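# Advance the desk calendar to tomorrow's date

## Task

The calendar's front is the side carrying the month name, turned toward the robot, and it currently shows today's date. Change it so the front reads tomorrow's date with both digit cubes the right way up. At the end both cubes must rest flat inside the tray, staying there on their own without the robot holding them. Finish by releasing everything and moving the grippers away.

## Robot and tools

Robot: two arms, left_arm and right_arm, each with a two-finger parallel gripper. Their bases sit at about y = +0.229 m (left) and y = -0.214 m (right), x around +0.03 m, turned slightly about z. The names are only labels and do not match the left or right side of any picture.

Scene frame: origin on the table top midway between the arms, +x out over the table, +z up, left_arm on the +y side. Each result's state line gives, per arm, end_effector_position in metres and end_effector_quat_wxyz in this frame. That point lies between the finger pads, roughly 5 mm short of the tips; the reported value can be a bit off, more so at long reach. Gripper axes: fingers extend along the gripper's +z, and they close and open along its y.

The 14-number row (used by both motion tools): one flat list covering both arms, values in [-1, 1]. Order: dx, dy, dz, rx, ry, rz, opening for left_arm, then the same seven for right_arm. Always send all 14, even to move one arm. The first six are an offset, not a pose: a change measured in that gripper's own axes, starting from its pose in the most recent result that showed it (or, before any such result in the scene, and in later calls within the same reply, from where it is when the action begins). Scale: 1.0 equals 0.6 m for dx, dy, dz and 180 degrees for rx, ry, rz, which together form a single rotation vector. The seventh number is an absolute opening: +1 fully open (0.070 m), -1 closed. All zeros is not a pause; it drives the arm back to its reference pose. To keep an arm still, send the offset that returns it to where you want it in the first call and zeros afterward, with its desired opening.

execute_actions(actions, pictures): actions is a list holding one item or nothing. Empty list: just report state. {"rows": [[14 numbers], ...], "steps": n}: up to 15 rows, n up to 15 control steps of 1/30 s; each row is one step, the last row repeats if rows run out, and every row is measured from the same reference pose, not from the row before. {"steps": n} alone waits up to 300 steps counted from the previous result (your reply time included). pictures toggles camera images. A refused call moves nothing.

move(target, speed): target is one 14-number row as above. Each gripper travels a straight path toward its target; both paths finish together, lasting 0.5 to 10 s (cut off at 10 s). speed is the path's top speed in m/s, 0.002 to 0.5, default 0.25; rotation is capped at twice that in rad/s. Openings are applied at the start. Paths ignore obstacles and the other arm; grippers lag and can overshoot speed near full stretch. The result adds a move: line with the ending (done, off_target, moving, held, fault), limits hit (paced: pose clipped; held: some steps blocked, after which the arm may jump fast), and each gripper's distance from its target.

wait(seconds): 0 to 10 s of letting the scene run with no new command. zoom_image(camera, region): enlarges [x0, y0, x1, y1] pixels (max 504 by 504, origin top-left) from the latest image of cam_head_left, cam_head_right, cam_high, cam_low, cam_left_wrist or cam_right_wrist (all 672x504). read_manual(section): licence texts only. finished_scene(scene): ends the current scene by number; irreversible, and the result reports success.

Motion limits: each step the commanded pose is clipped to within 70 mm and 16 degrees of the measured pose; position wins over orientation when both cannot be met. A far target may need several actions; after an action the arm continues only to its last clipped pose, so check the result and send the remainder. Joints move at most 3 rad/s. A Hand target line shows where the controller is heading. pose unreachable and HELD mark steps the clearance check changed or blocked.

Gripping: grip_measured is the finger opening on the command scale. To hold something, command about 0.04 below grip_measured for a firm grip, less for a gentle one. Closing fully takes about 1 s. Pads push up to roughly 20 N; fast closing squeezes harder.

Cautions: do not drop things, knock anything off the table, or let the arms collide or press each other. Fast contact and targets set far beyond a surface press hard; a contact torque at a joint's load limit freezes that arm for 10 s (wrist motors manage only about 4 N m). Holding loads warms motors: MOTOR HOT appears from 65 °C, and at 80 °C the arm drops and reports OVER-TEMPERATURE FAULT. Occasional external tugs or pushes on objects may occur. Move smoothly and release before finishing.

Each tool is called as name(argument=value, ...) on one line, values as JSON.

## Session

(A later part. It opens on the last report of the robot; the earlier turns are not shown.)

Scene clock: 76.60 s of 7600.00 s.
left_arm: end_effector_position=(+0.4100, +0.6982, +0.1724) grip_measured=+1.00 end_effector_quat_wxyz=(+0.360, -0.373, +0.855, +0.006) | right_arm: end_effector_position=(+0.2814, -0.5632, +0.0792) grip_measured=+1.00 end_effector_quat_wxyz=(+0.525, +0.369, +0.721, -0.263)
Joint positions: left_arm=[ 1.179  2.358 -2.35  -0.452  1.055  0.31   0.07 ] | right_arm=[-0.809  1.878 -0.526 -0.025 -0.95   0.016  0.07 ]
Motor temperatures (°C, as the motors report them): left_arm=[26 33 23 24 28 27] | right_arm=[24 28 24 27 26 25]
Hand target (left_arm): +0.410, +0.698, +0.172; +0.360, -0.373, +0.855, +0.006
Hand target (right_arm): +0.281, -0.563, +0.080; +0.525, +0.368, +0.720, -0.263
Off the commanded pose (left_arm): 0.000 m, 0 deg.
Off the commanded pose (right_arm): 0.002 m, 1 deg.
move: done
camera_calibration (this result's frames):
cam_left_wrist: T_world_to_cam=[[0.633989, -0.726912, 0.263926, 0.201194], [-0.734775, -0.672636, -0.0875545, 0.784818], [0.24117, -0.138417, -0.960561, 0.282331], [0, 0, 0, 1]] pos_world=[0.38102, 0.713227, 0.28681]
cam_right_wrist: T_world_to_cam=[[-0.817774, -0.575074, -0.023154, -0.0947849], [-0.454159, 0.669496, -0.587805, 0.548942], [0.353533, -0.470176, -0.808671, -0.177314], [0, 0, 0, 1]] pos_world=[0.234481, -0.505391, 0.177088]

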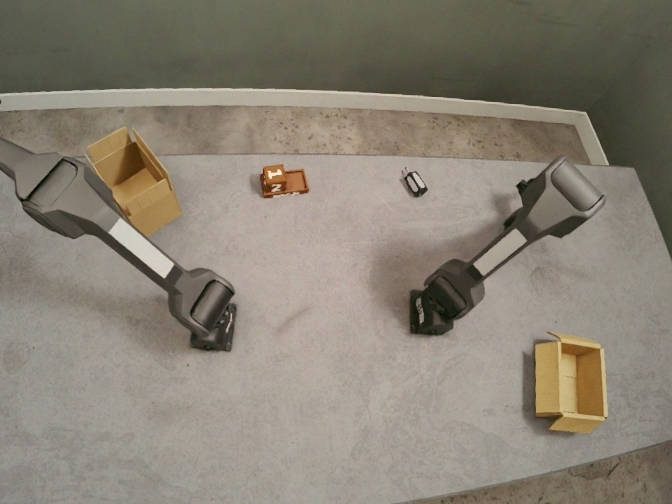

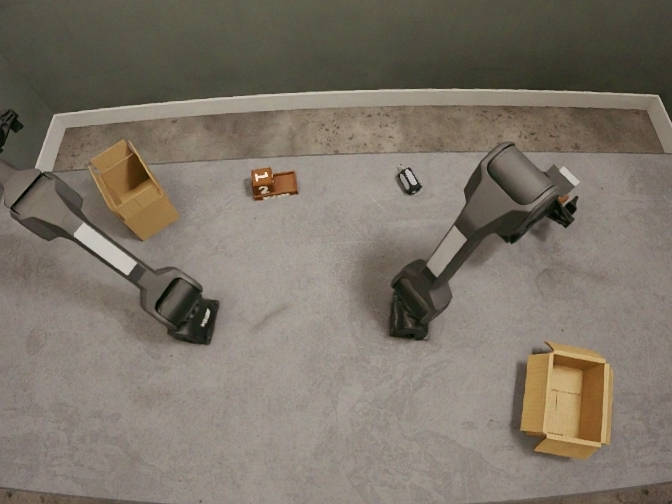

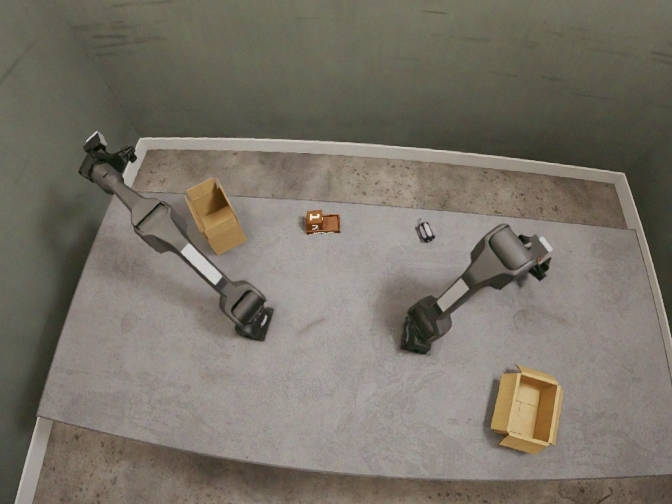

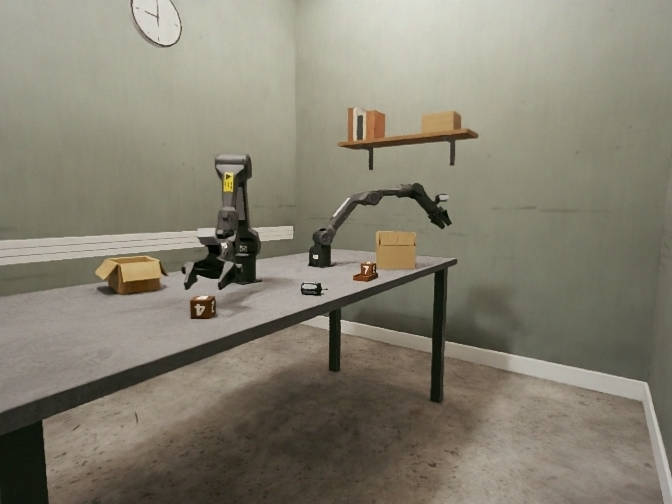

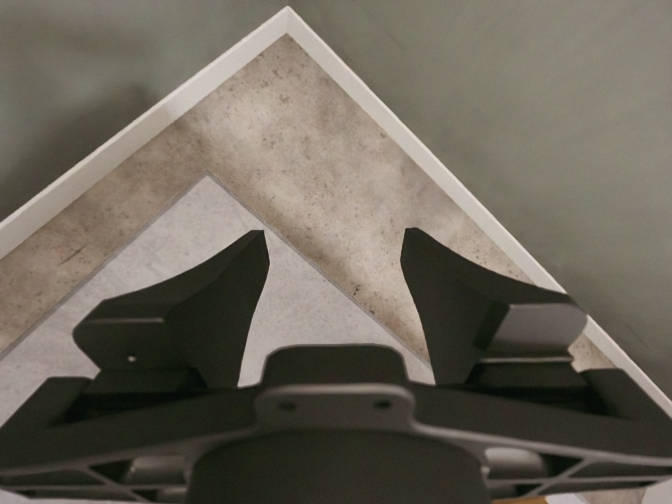

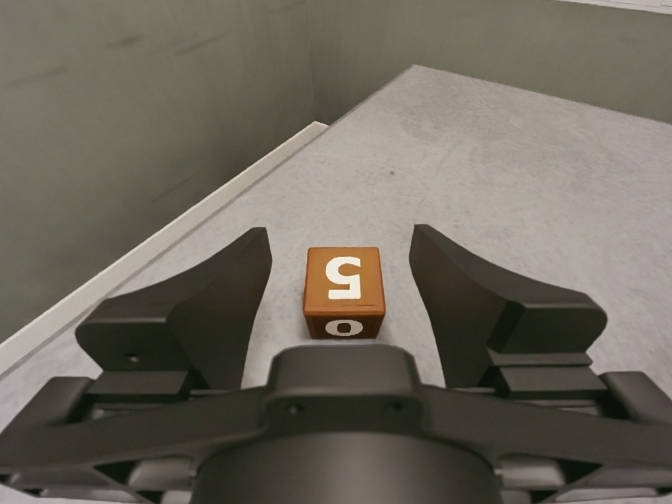

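move(target=[0,0,0,0,0,0,1,0.079,-0.003,0.033,0,0,0,1], speed=0.1)

execute_actions(actions=[{"rows":[[0,0,0,0,0,0,1,0,0,0,0,0,0,0.22]]}], pictures=false)

move(target=[0,0,0,0,0,0,1,-0.063,0,-0.021,0,0,0,0.22], speed=0.1)

move(target=[0,0,0,0,0,0,1,0.03,0,-0.095,0,0.345,0,0.22])

Scene clock: 80.03 s of 7600.00 s.
left_arm: end_effector_position=(+0.4100, +0.6982, +0.1724) grip_measured=+1.00 end_effector_quat_wxyz=(+0.360, -0.373, +0.855, +0.006) | right_arm: end_effector_position=(+0.2816, -0.5668, +0.0267) grip_measured=+1.00 end_effector_quat_wxyz=(+0.525, +0.369, +0.721, -0.263)
Joint positions: left_arm=[ 1.179  2.358 -2.35  -0.452  1.055  0.31   0.07 ] | right_arm=[-0.818  2.118 -0.54  -0.031 -1.175  0.011  0.07 ]
Motor temperatures (°C, as the motors report them): left_arm=[26 33 23 24 28 27] | right_arm=[24 28 24 27 26 25]
Hand target (left_arm): +0.410, +0.698, +0.172; +0.360, -0.373, +0.855, +0.006
Hand target (right_arm): +0.282, -0.567, +0.027; +0.525, +0.369, +0.721, -0.263
Off the commanded pose (left_arm): 0.000 m, 0 deg.
Off the commanded pose (right_arm): 0.002 m, 0 deg.
move: done
camera_calibration (this result's frames):
cam_left_wrist: T_world_to_cam=[[0.633989, -0.726912, 0.263926, 0.201194], [-0.734775, -0.672636, -0.0875544, 0.784818], [0.24117, -0.138417, -0.960561, 0.282331], [0, 0, 0, 1]] pos_world=[0.38102, 0.713227, 0.28681]
cam_right_wrist: T_world_to_cam=[[-0.817795, -0.575032, -0.0234427, -0.0978764], [-0.45445, 0.670228, -0.586745, 0.521114], [0.353109, -0.469184, -0.809432, -0.22087], [0, 0, 0, 1]] pos_world=[0.234768, -0.509175, 0.124688]

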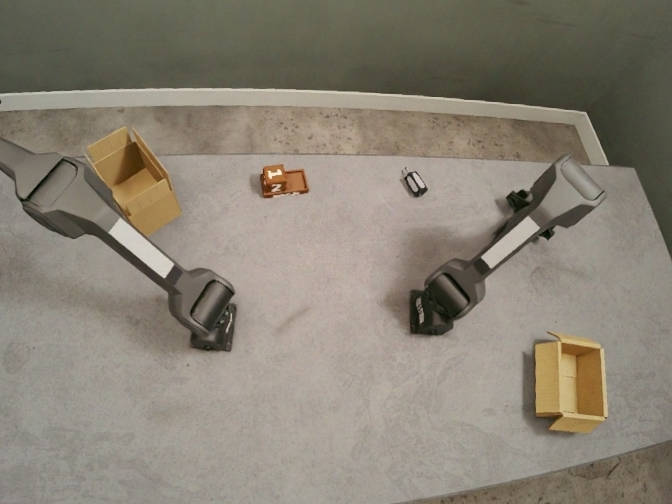

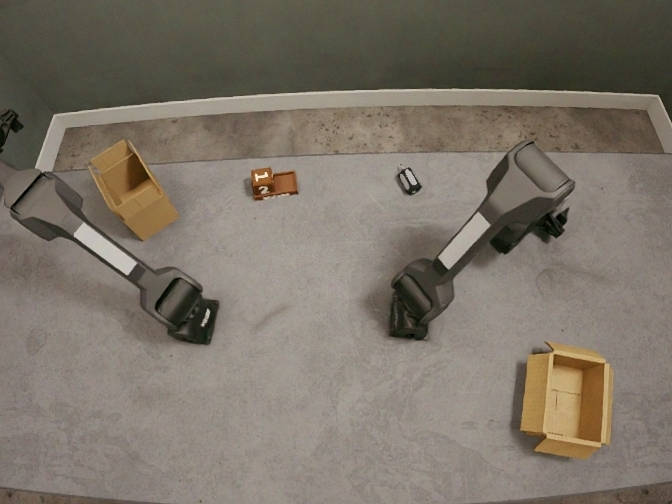

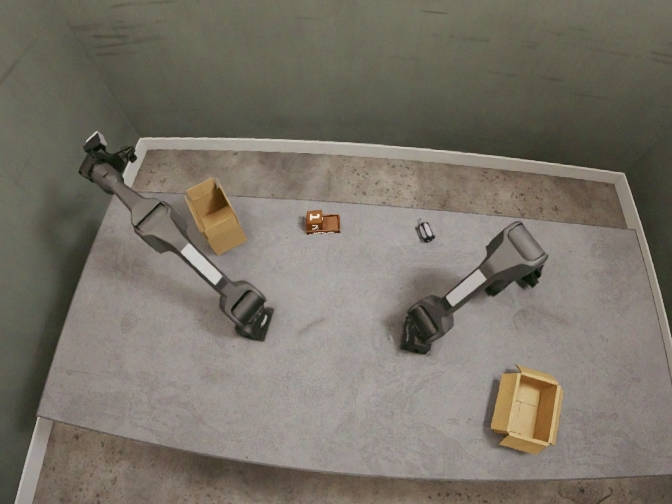

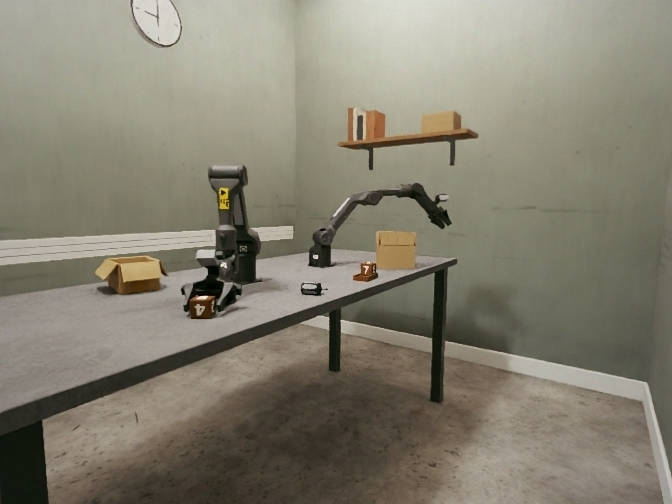

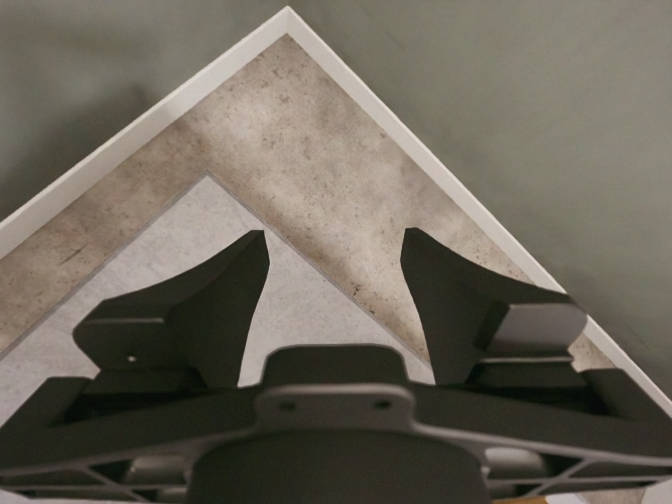

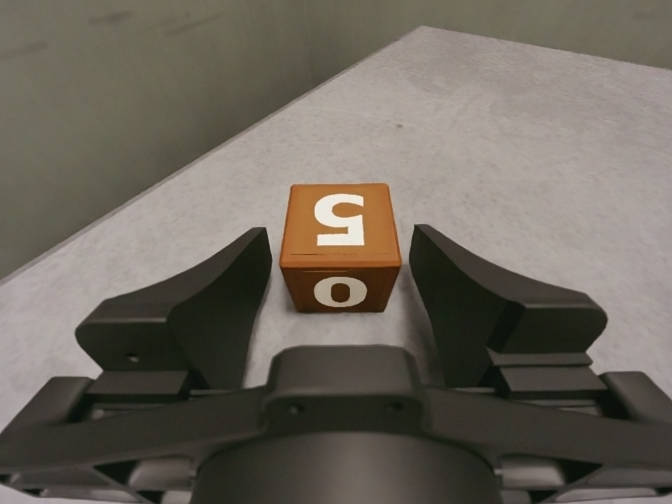

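Scene clock: 80.53 s of 7600.00 s.
left_arm: end_effector_position=(+0.4100, +0.6982, +0.1724) grip_measured=+1.00 end_effector_quat_wxyz=(+0.360, -0.373, +0.855, +0.006) | right_arm: end_effector_position=(+0.2816, -0.5669, +0.0268) grip_measured=+0.29 end_effector_quat_wxyz=(+0.525, +0.369, +0.721, -0.263)
Joint positions: left_arm=[ 1.179  2.358 -2.35  -0.452  1.055  0.31   0.07 ] | right_arm=[-0.818  2.118 -0.54  -0.031 -1.175  0.011  0.045]
Motor temperatures (°C, as the motors report them): left_arm=[26 33 23 24 28 27] | right_arm=[24 28 24 27 26 25]
Hand target (left_arm): +0.410, +0.698, +0.172; +0.360, -0.373, +0.855, +0.006
Hand target (right_arm): +0.282, -0.567, +0.027; +0.525, +0.369, +0.721, -0.263
Off the commanded pose (left_arm): 0.000 m, 0 deg.
Off the commanded pose (right_arm): 0.000 m, 0 deg.
Steps of this call (steps 1 to 15: all 15 steps of this action). Readings (end_effector_position):
1: left_arm (+0.4100, +0.6982, +0.1724) | right_arm (+0.2816, -0.5669, +0.0268)
2: left_arm (+0.4100, +0.6982, +0.1724) | right_arm (+0.2816, -0.5669, +0.0268)
4: left_arm (+0.4100, +0.6982, +0.1724) | right_arm (+0.2816, -0.5669, +0.0268)
8: left_arm (+0.4100, +0.6982, +0.1724) | right_arm (+0.2816, -0.5669, +0.0268)
15: the state above

Scene clock: 81.50 s of 7600.00 s.
left_arm: end_effector_position=(+0.4100, +0.6982, +0.1724) grip_measured=+1.00 end_effector_quat_wxyz=(+0.360, -0.373, +0.855, +0.006) | right_arm: end_effector_position=(+0.2815, -0.5670, +0.0674) grip_measured=+0.29 end_effector_quat_wxyz=(+0.525, +0.369, +0.721, -0.263)
Joint positions: left_arm=[ 1.179  2.358 -2.35  -0.452  1.055  0.31   0.07 ] | right_arm=[-0.818  1.934 -0.535 -0.033 -0.995  0.017  0.045]
Motor temperatures (°C, as the motors report them): left_arm=[26 33 23 24 28 27] | right_arm=[24 28 24 27 26 25]
Hand target (left_arm): +0.410, +0.698, +0.172; +0.360, -0.373, +0.855, +0.006
Hand target (right_arm): +0.282, -0.567, +0.067; +0.525, +0.369, +0.721, -0.263
Off the commanded pose (left_arm): 0.000 m, 0 deg.
Off the commanded pose (right_arm): 0.001 m, 0 deg.
move: done
camera_calibration (this result's frames):
cam_left_wrist: T_world_to_cam=[[0.633989, -0.726912, 0.263926, 0.201194], [-0.734775, -0.672636, -0.0875544, 0.784818], [0.24117, -0.138417, -0.960561, 0.282331], [0, 0, 0, 1]] pos_world=[0.38102, 0.713227, 0.28681]
cam_right_wrist: T_world_to_cam=[[-0.818151, -0.574537, -0.0231331, -0.0967186], [-0.454144, 0.670338, -0.586857, 0.545094], [0.352678, -0.469632, -0.80936, -0.188145], [0, 0, 0, 1]] pos_world=[0.234775, -0.509325, 0.165377]

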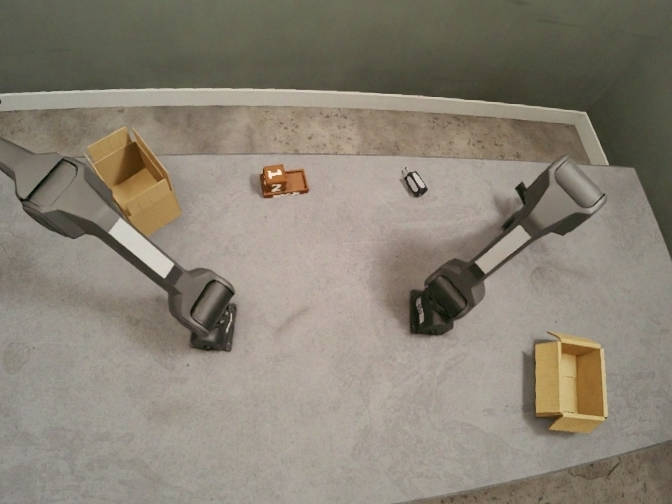

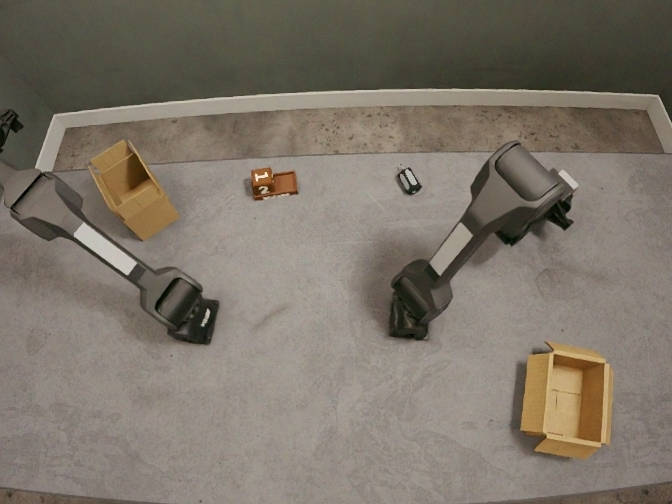

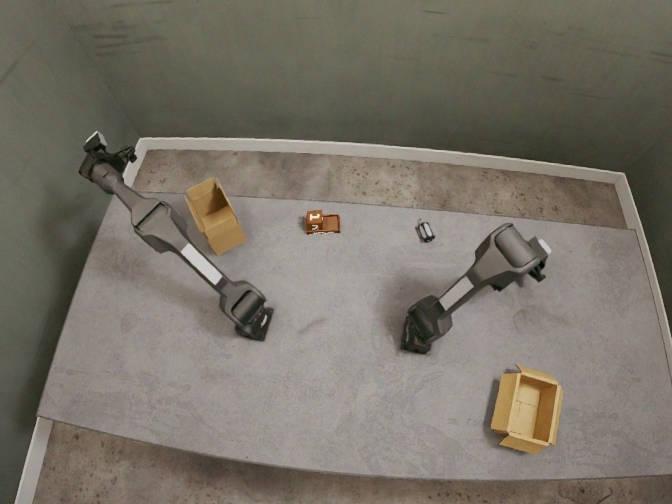

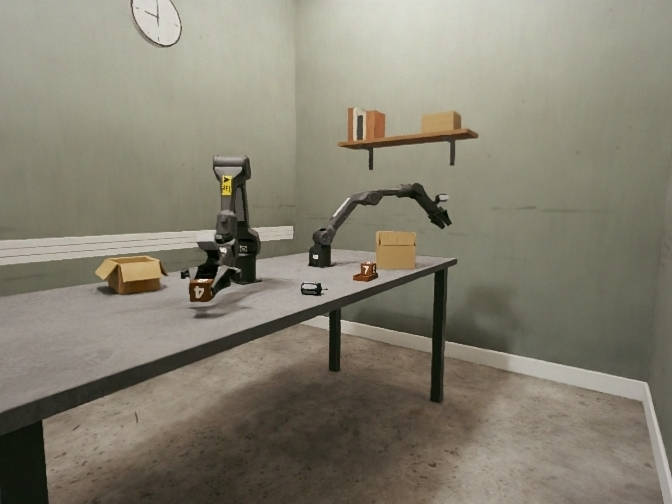

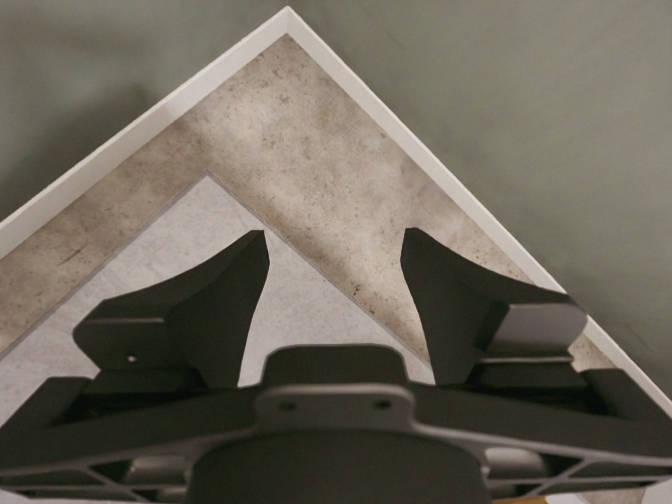

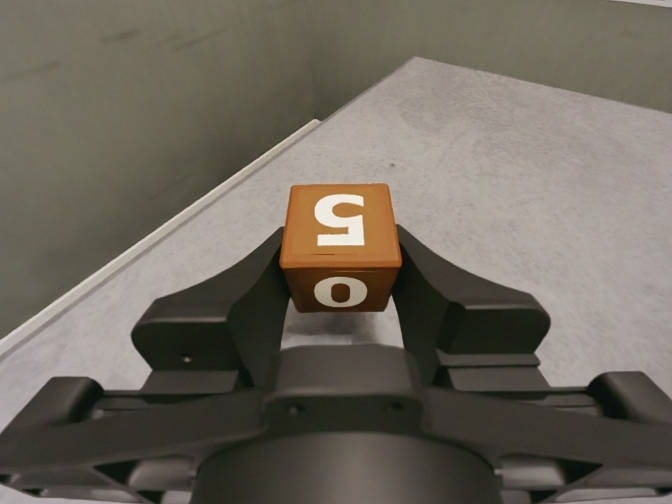

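Scene clock: 84.07 s of 7600.00 s.
left_arm: end_effector_position=(+0.4100, +0.6982, +0.1724) grip_measured=+1.00 end_effector_quat_wxyz=(+0.360, -0.373, +0.855, +0.006) | right_arm: end_effector_position=(+0.2465, -0.5207, +0.0671) grip_measured=+0.29 end_effector_quat_wxyz=(+0.075, +0.456, +0.886, -0.040)
Joint positions: left_arm=[ 1.179  2.358 -2.35  -0.452  1.055  0.31   0.07 ] | right_arm=[-0.807  1.819 -1.229 -0.002  0.898 -0.005  0.045]
Motor temperatures (°C, as the motors report them): left_arm=[26 33 23 24 28 27] | right_arm=[24 28 24 27 26 25]
Hand target (left_arm): +0.410, +0.698, +0.172; +0.360, -0.373, +0.855, +0.006
Hand target (right_arm): +0.247, -0.521, +0.067; +0.075, +0.455, +0.886, -0.040
Off the commanded pose (left_arm): 0.000 m, 0 deg.
Off the commanded pose (right_arm): 0.002 m, 1 deg.
move: done
camera_calibration (this result's frames):
cam_left_wrist: T_world_to_cam=[[0.633989, -0.726912, 0.263926, 0.201194], [-0.734776, -0.672636, -0.0875543, 0.784818], [0.24117, -0.138418, -0.960561, 0.282331], [0, 0, 0, 1]] pos_world=[0.38102, 0.713227, 0.28681]
cam_right_wrist: T_world_to_cam=[[-0.826082, -0.563429, 0.0116662, -0.0933711], [-0.50156, 0.744495, 0.44064, 0.479332], [-0.256955, 0.358153, -0.897608, 0.432999], [0, 0, 0, 1]] pos_world=[0.274543, -0.564549, 0.17854]

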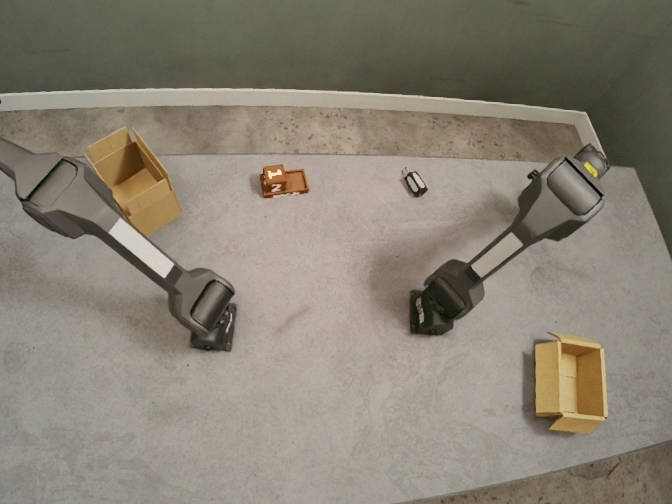

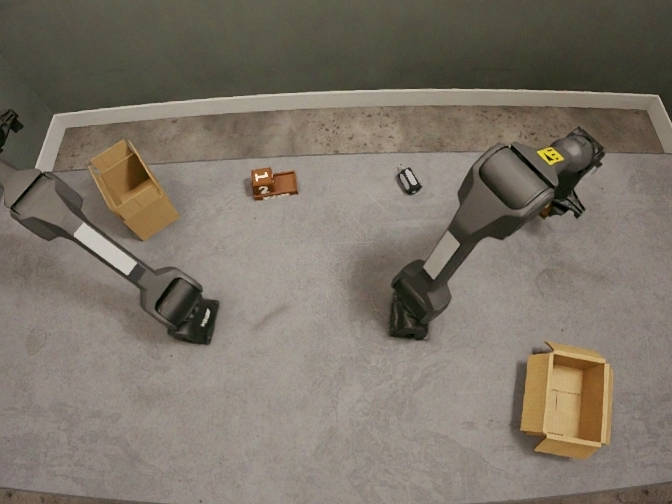

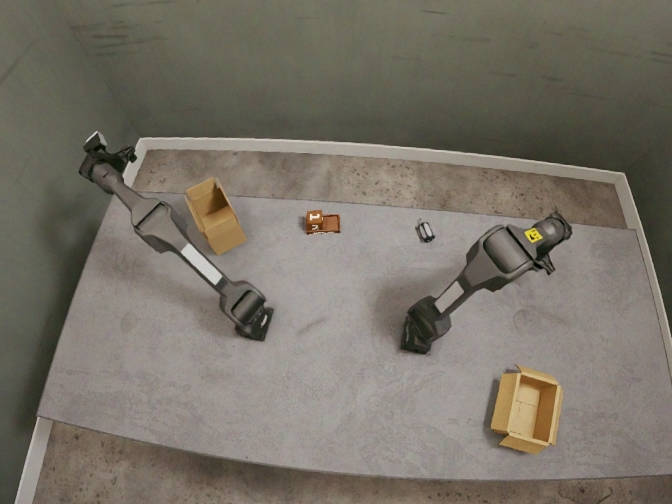

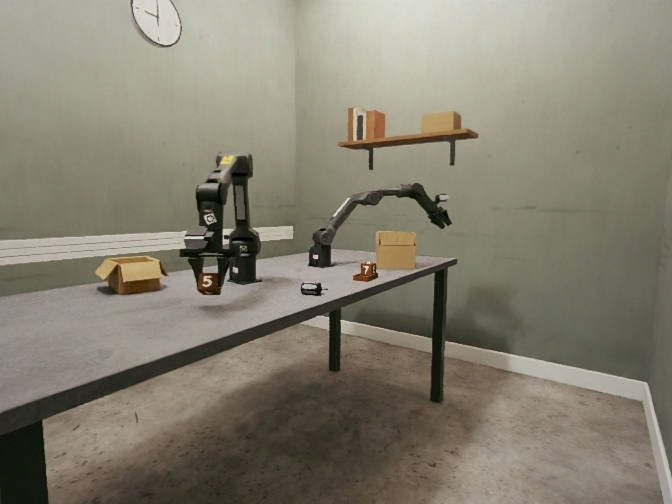

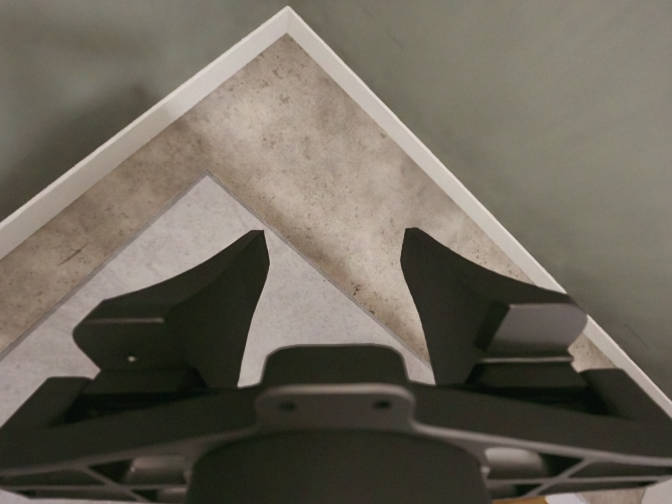

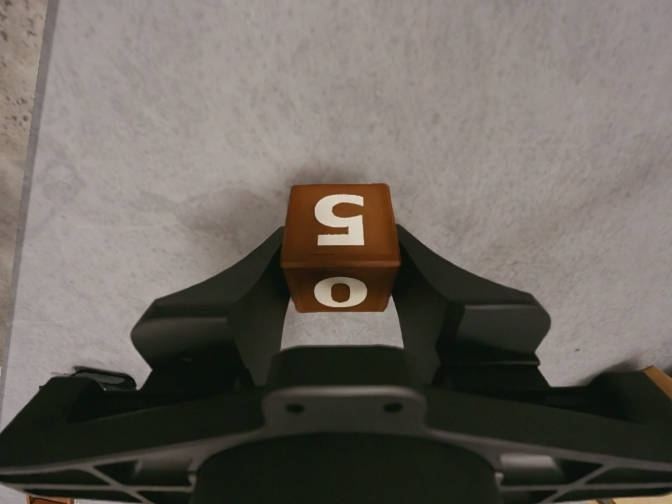

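move(target=[0,0,0,0,0,0,1,0.319,0.18,-0.013,0,0.155,0,0.22], speed=0.15)

zoom_image(camera="cam_low", region=[220, 240, 320, 315])

Scene clock: 88.63 s of 7600.00 s.
left_arm: end_effector_position=(+0.4100, +0.6982, +0.1724) grip_measured=+1.00 end_effector_quat_wxyz=(+0.360, -0.373, +0.855, +0.006) | right_arm: end_effector_position=(+0.2225, -0.3015, +0.0434) grip_measured=+0.29 end_effector_quat_wxyz=(-0.142, +0.452, +0.878, +0.072)
Joint positions: left_arm=[ 1.179  2.358 -2.35  -0.452  1.055  0.31   0.07 ] | right_arm=[-0.404  1.676 -0.884  0.131  1.166  0.327  0.045]
Motor temperatures (°C, as the motors report them): left_arm=[26 34 23 24 28 27] | right_arm=[24 28 24 27 26 25]
Hand target (left_arm): +0.410, +0.698, +0.172; +0.360, -0.373, +0.855, +0.006
Hand target (right_arm): +0.223, -0.302, +0.044; -0.141, +0.452, +0.878, +0.072
Off the commanded pose (left_arm): 0.000 m, 0 deg.
Off the commanded pose (right_arm): 0.003 m, 0 deg.
move: done
camera_calibration (this result's frames):
cam_left_wrist: T_world_to_cam=[[0.633989, -0.726912, 0.263925, 0.201194], [-0.734775, -0.672636, -0.0875546, 0.784818], [0.24117, -0.138417, -0.960561, 0.282331], [0, 0, 0, 1]] pos_world=[0.38102, 0.713227, 0.286811]
cam_right_wrist: T_world_to_cam=[[-0.822069, -0.569044, 0.0198124, 0.00767299], [-0.319621, 0.489978, 0.811027, 0.181178], [-0.471217, 0.660387, -0.584674, 0.452214], [0, 0, 0, 1]] pos_world=[0.277307, -0.383043, 0.117306]

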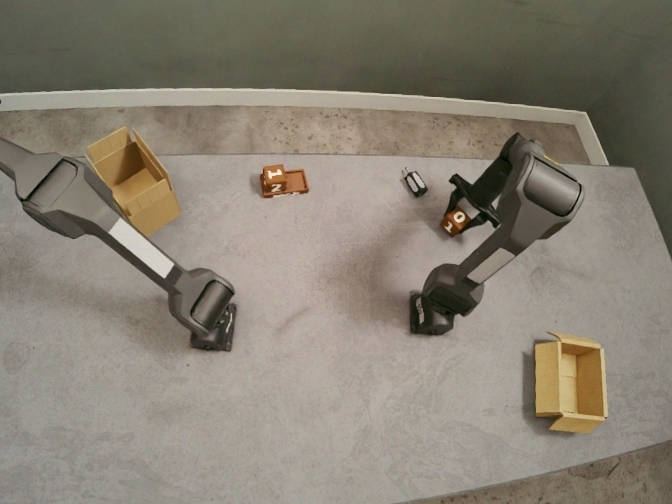

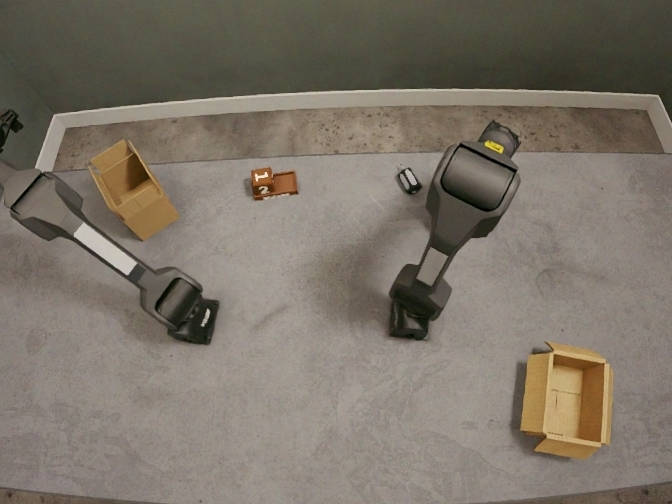

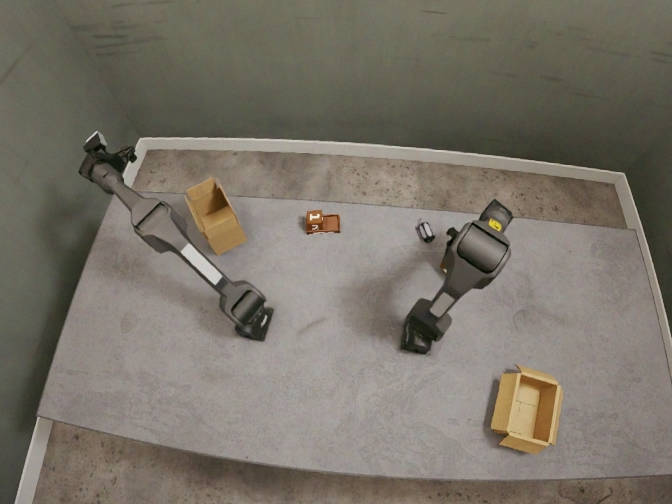

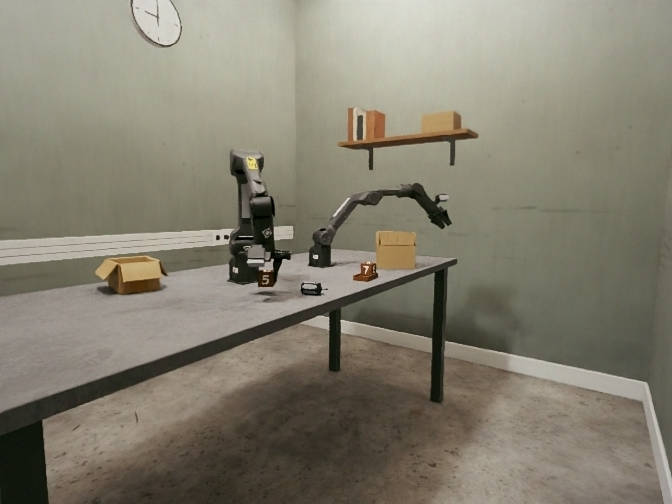

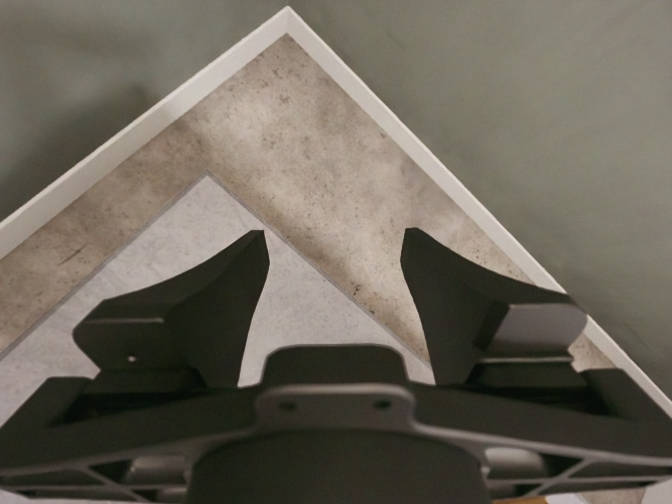

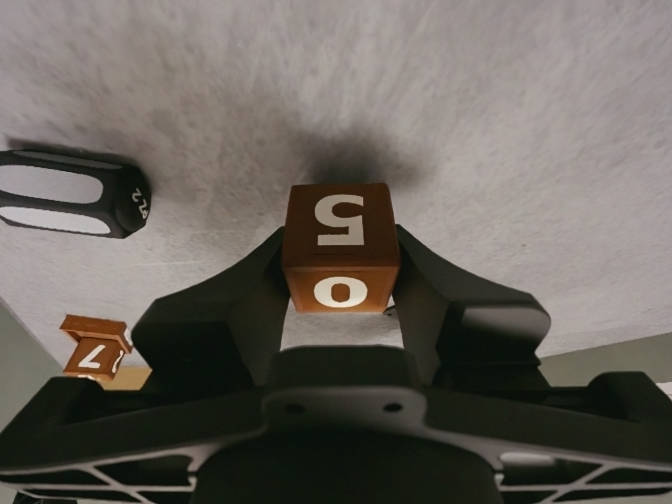

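Region (220, 240, 320, 315) of cam_low's 672x504 image, scaled by 5.040, with more detail than that image has; it fills the top 378 rows of this view, and the rest is white.

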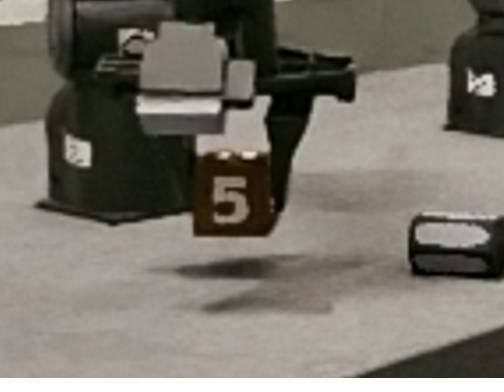

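move(target=[0,0,0,0,0,0,1,-0.011,0,0.033,0,0,0,0.22], speed=0.03)

zoom_image(camera="cam_low", region=[220, 240, 320, 315])

Scene clock: 90.97 s of 7600.00 s.
left_arm: end_effector_position=(+0.4100, +0.6982, +0.1724) grip_measured=+1.00 end_effector_quat_wxyz=(+0.360, -0.373, +0.855, +0.006) | right_arm: end_effector_position=(+0.2223, -0.3013, +0.0221) grip_measured=+0.29 end_effector_quat_wxyz=(-0.142, +0.452, +0.878, +0.072)
Joint positions: left_arm=[ 1.179  2.358 -2.35  -0.452  1.055  0.31   0.07 ] | right_arm=[-0.404  1.725 -0.844  0.137  1.078  0.314  0.045]
Motor temperatures (°C, as the motors report them): left_arm=[26 34 23 25 28 27] | right_arm=[24 28 24 27 26 25]
Hand target (left_arm): +0.410, +0.698, +0.172; +0.360, -0.373, +0.855, +0.006
Hand target (right_arm): +0.222, -0.301, +0.022; -0.142, +0.452, +0.878, +0.072
Off the commanded pose (left_arm): 0.000 m, 0 deg.
Off the commanded pose (right_arm): 0.001 m, 0 deg.
move: done
camera_calibration (this result's frames):
cam_left_wrist: T_world_to_cam=[[0.633989, -0.726912, 0.263925, 0.201194], [-0.734775, -0.672636, -0.0875547, 0.784818], [0.24117, -0.138417, -0.960561, 0.282331], [0, 0, 0, 1]] pos_world=[0.38102, 0.713227, 0.28681]
cam_right_wrist: T_world_to_cam=[[-0.822102, -0.56899, 0.019971, 0.00801314], [-0.319332, 0.489858, 0.811212, 0.198201], [-0.471355, 0.660522, -0.584411, 0.439635], [0, 0, 0, 1]] pos_world=[0.277103, -0.382919, 0.095984]

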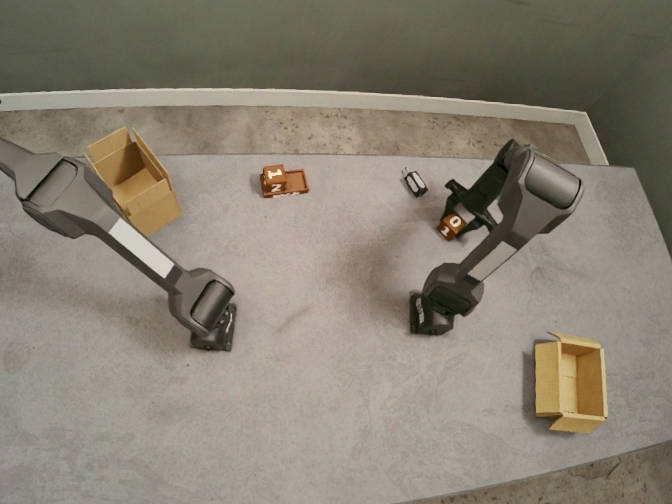

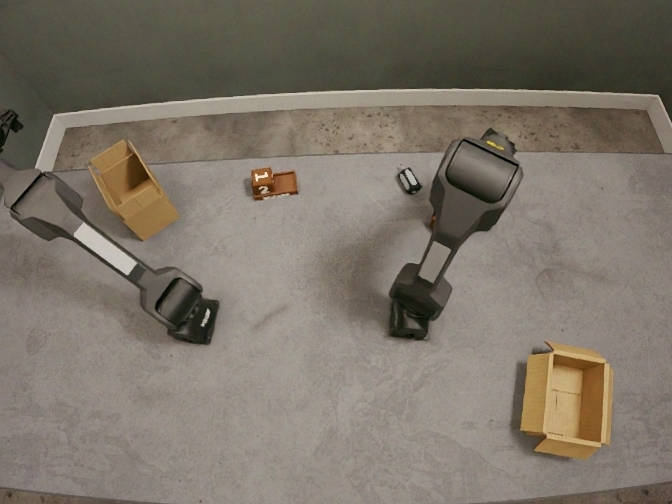

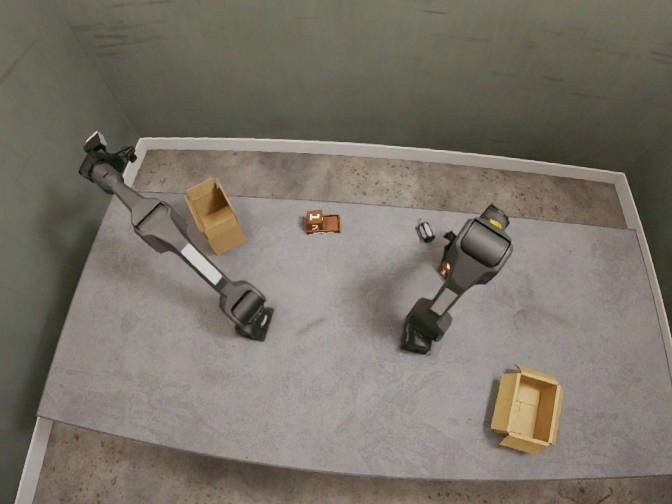

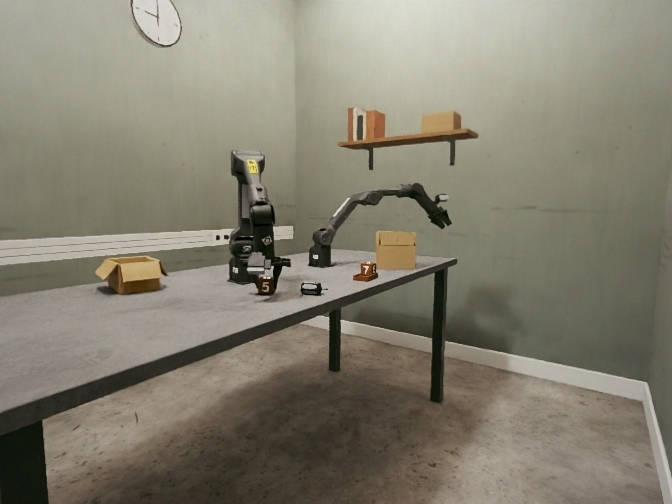

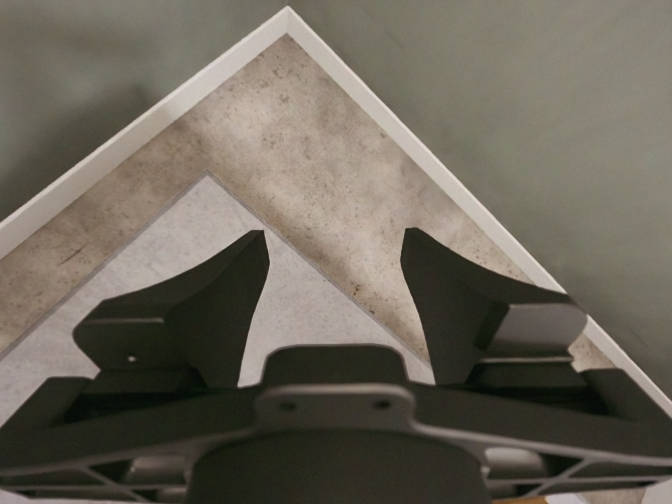

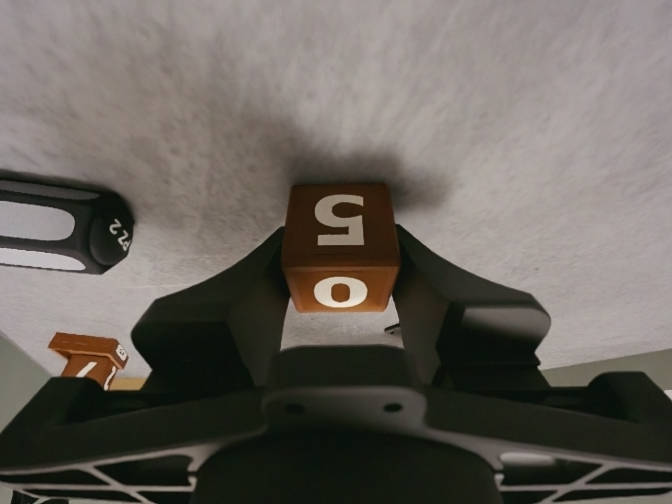

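Region (220, 240, 320, 315) of cam_low's 672x504 image, scaled by 5.040, with more detail than that image has; it fills the top 378 rows of this view, and the rest is white.

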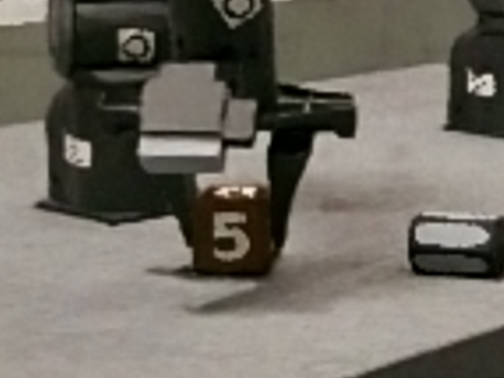

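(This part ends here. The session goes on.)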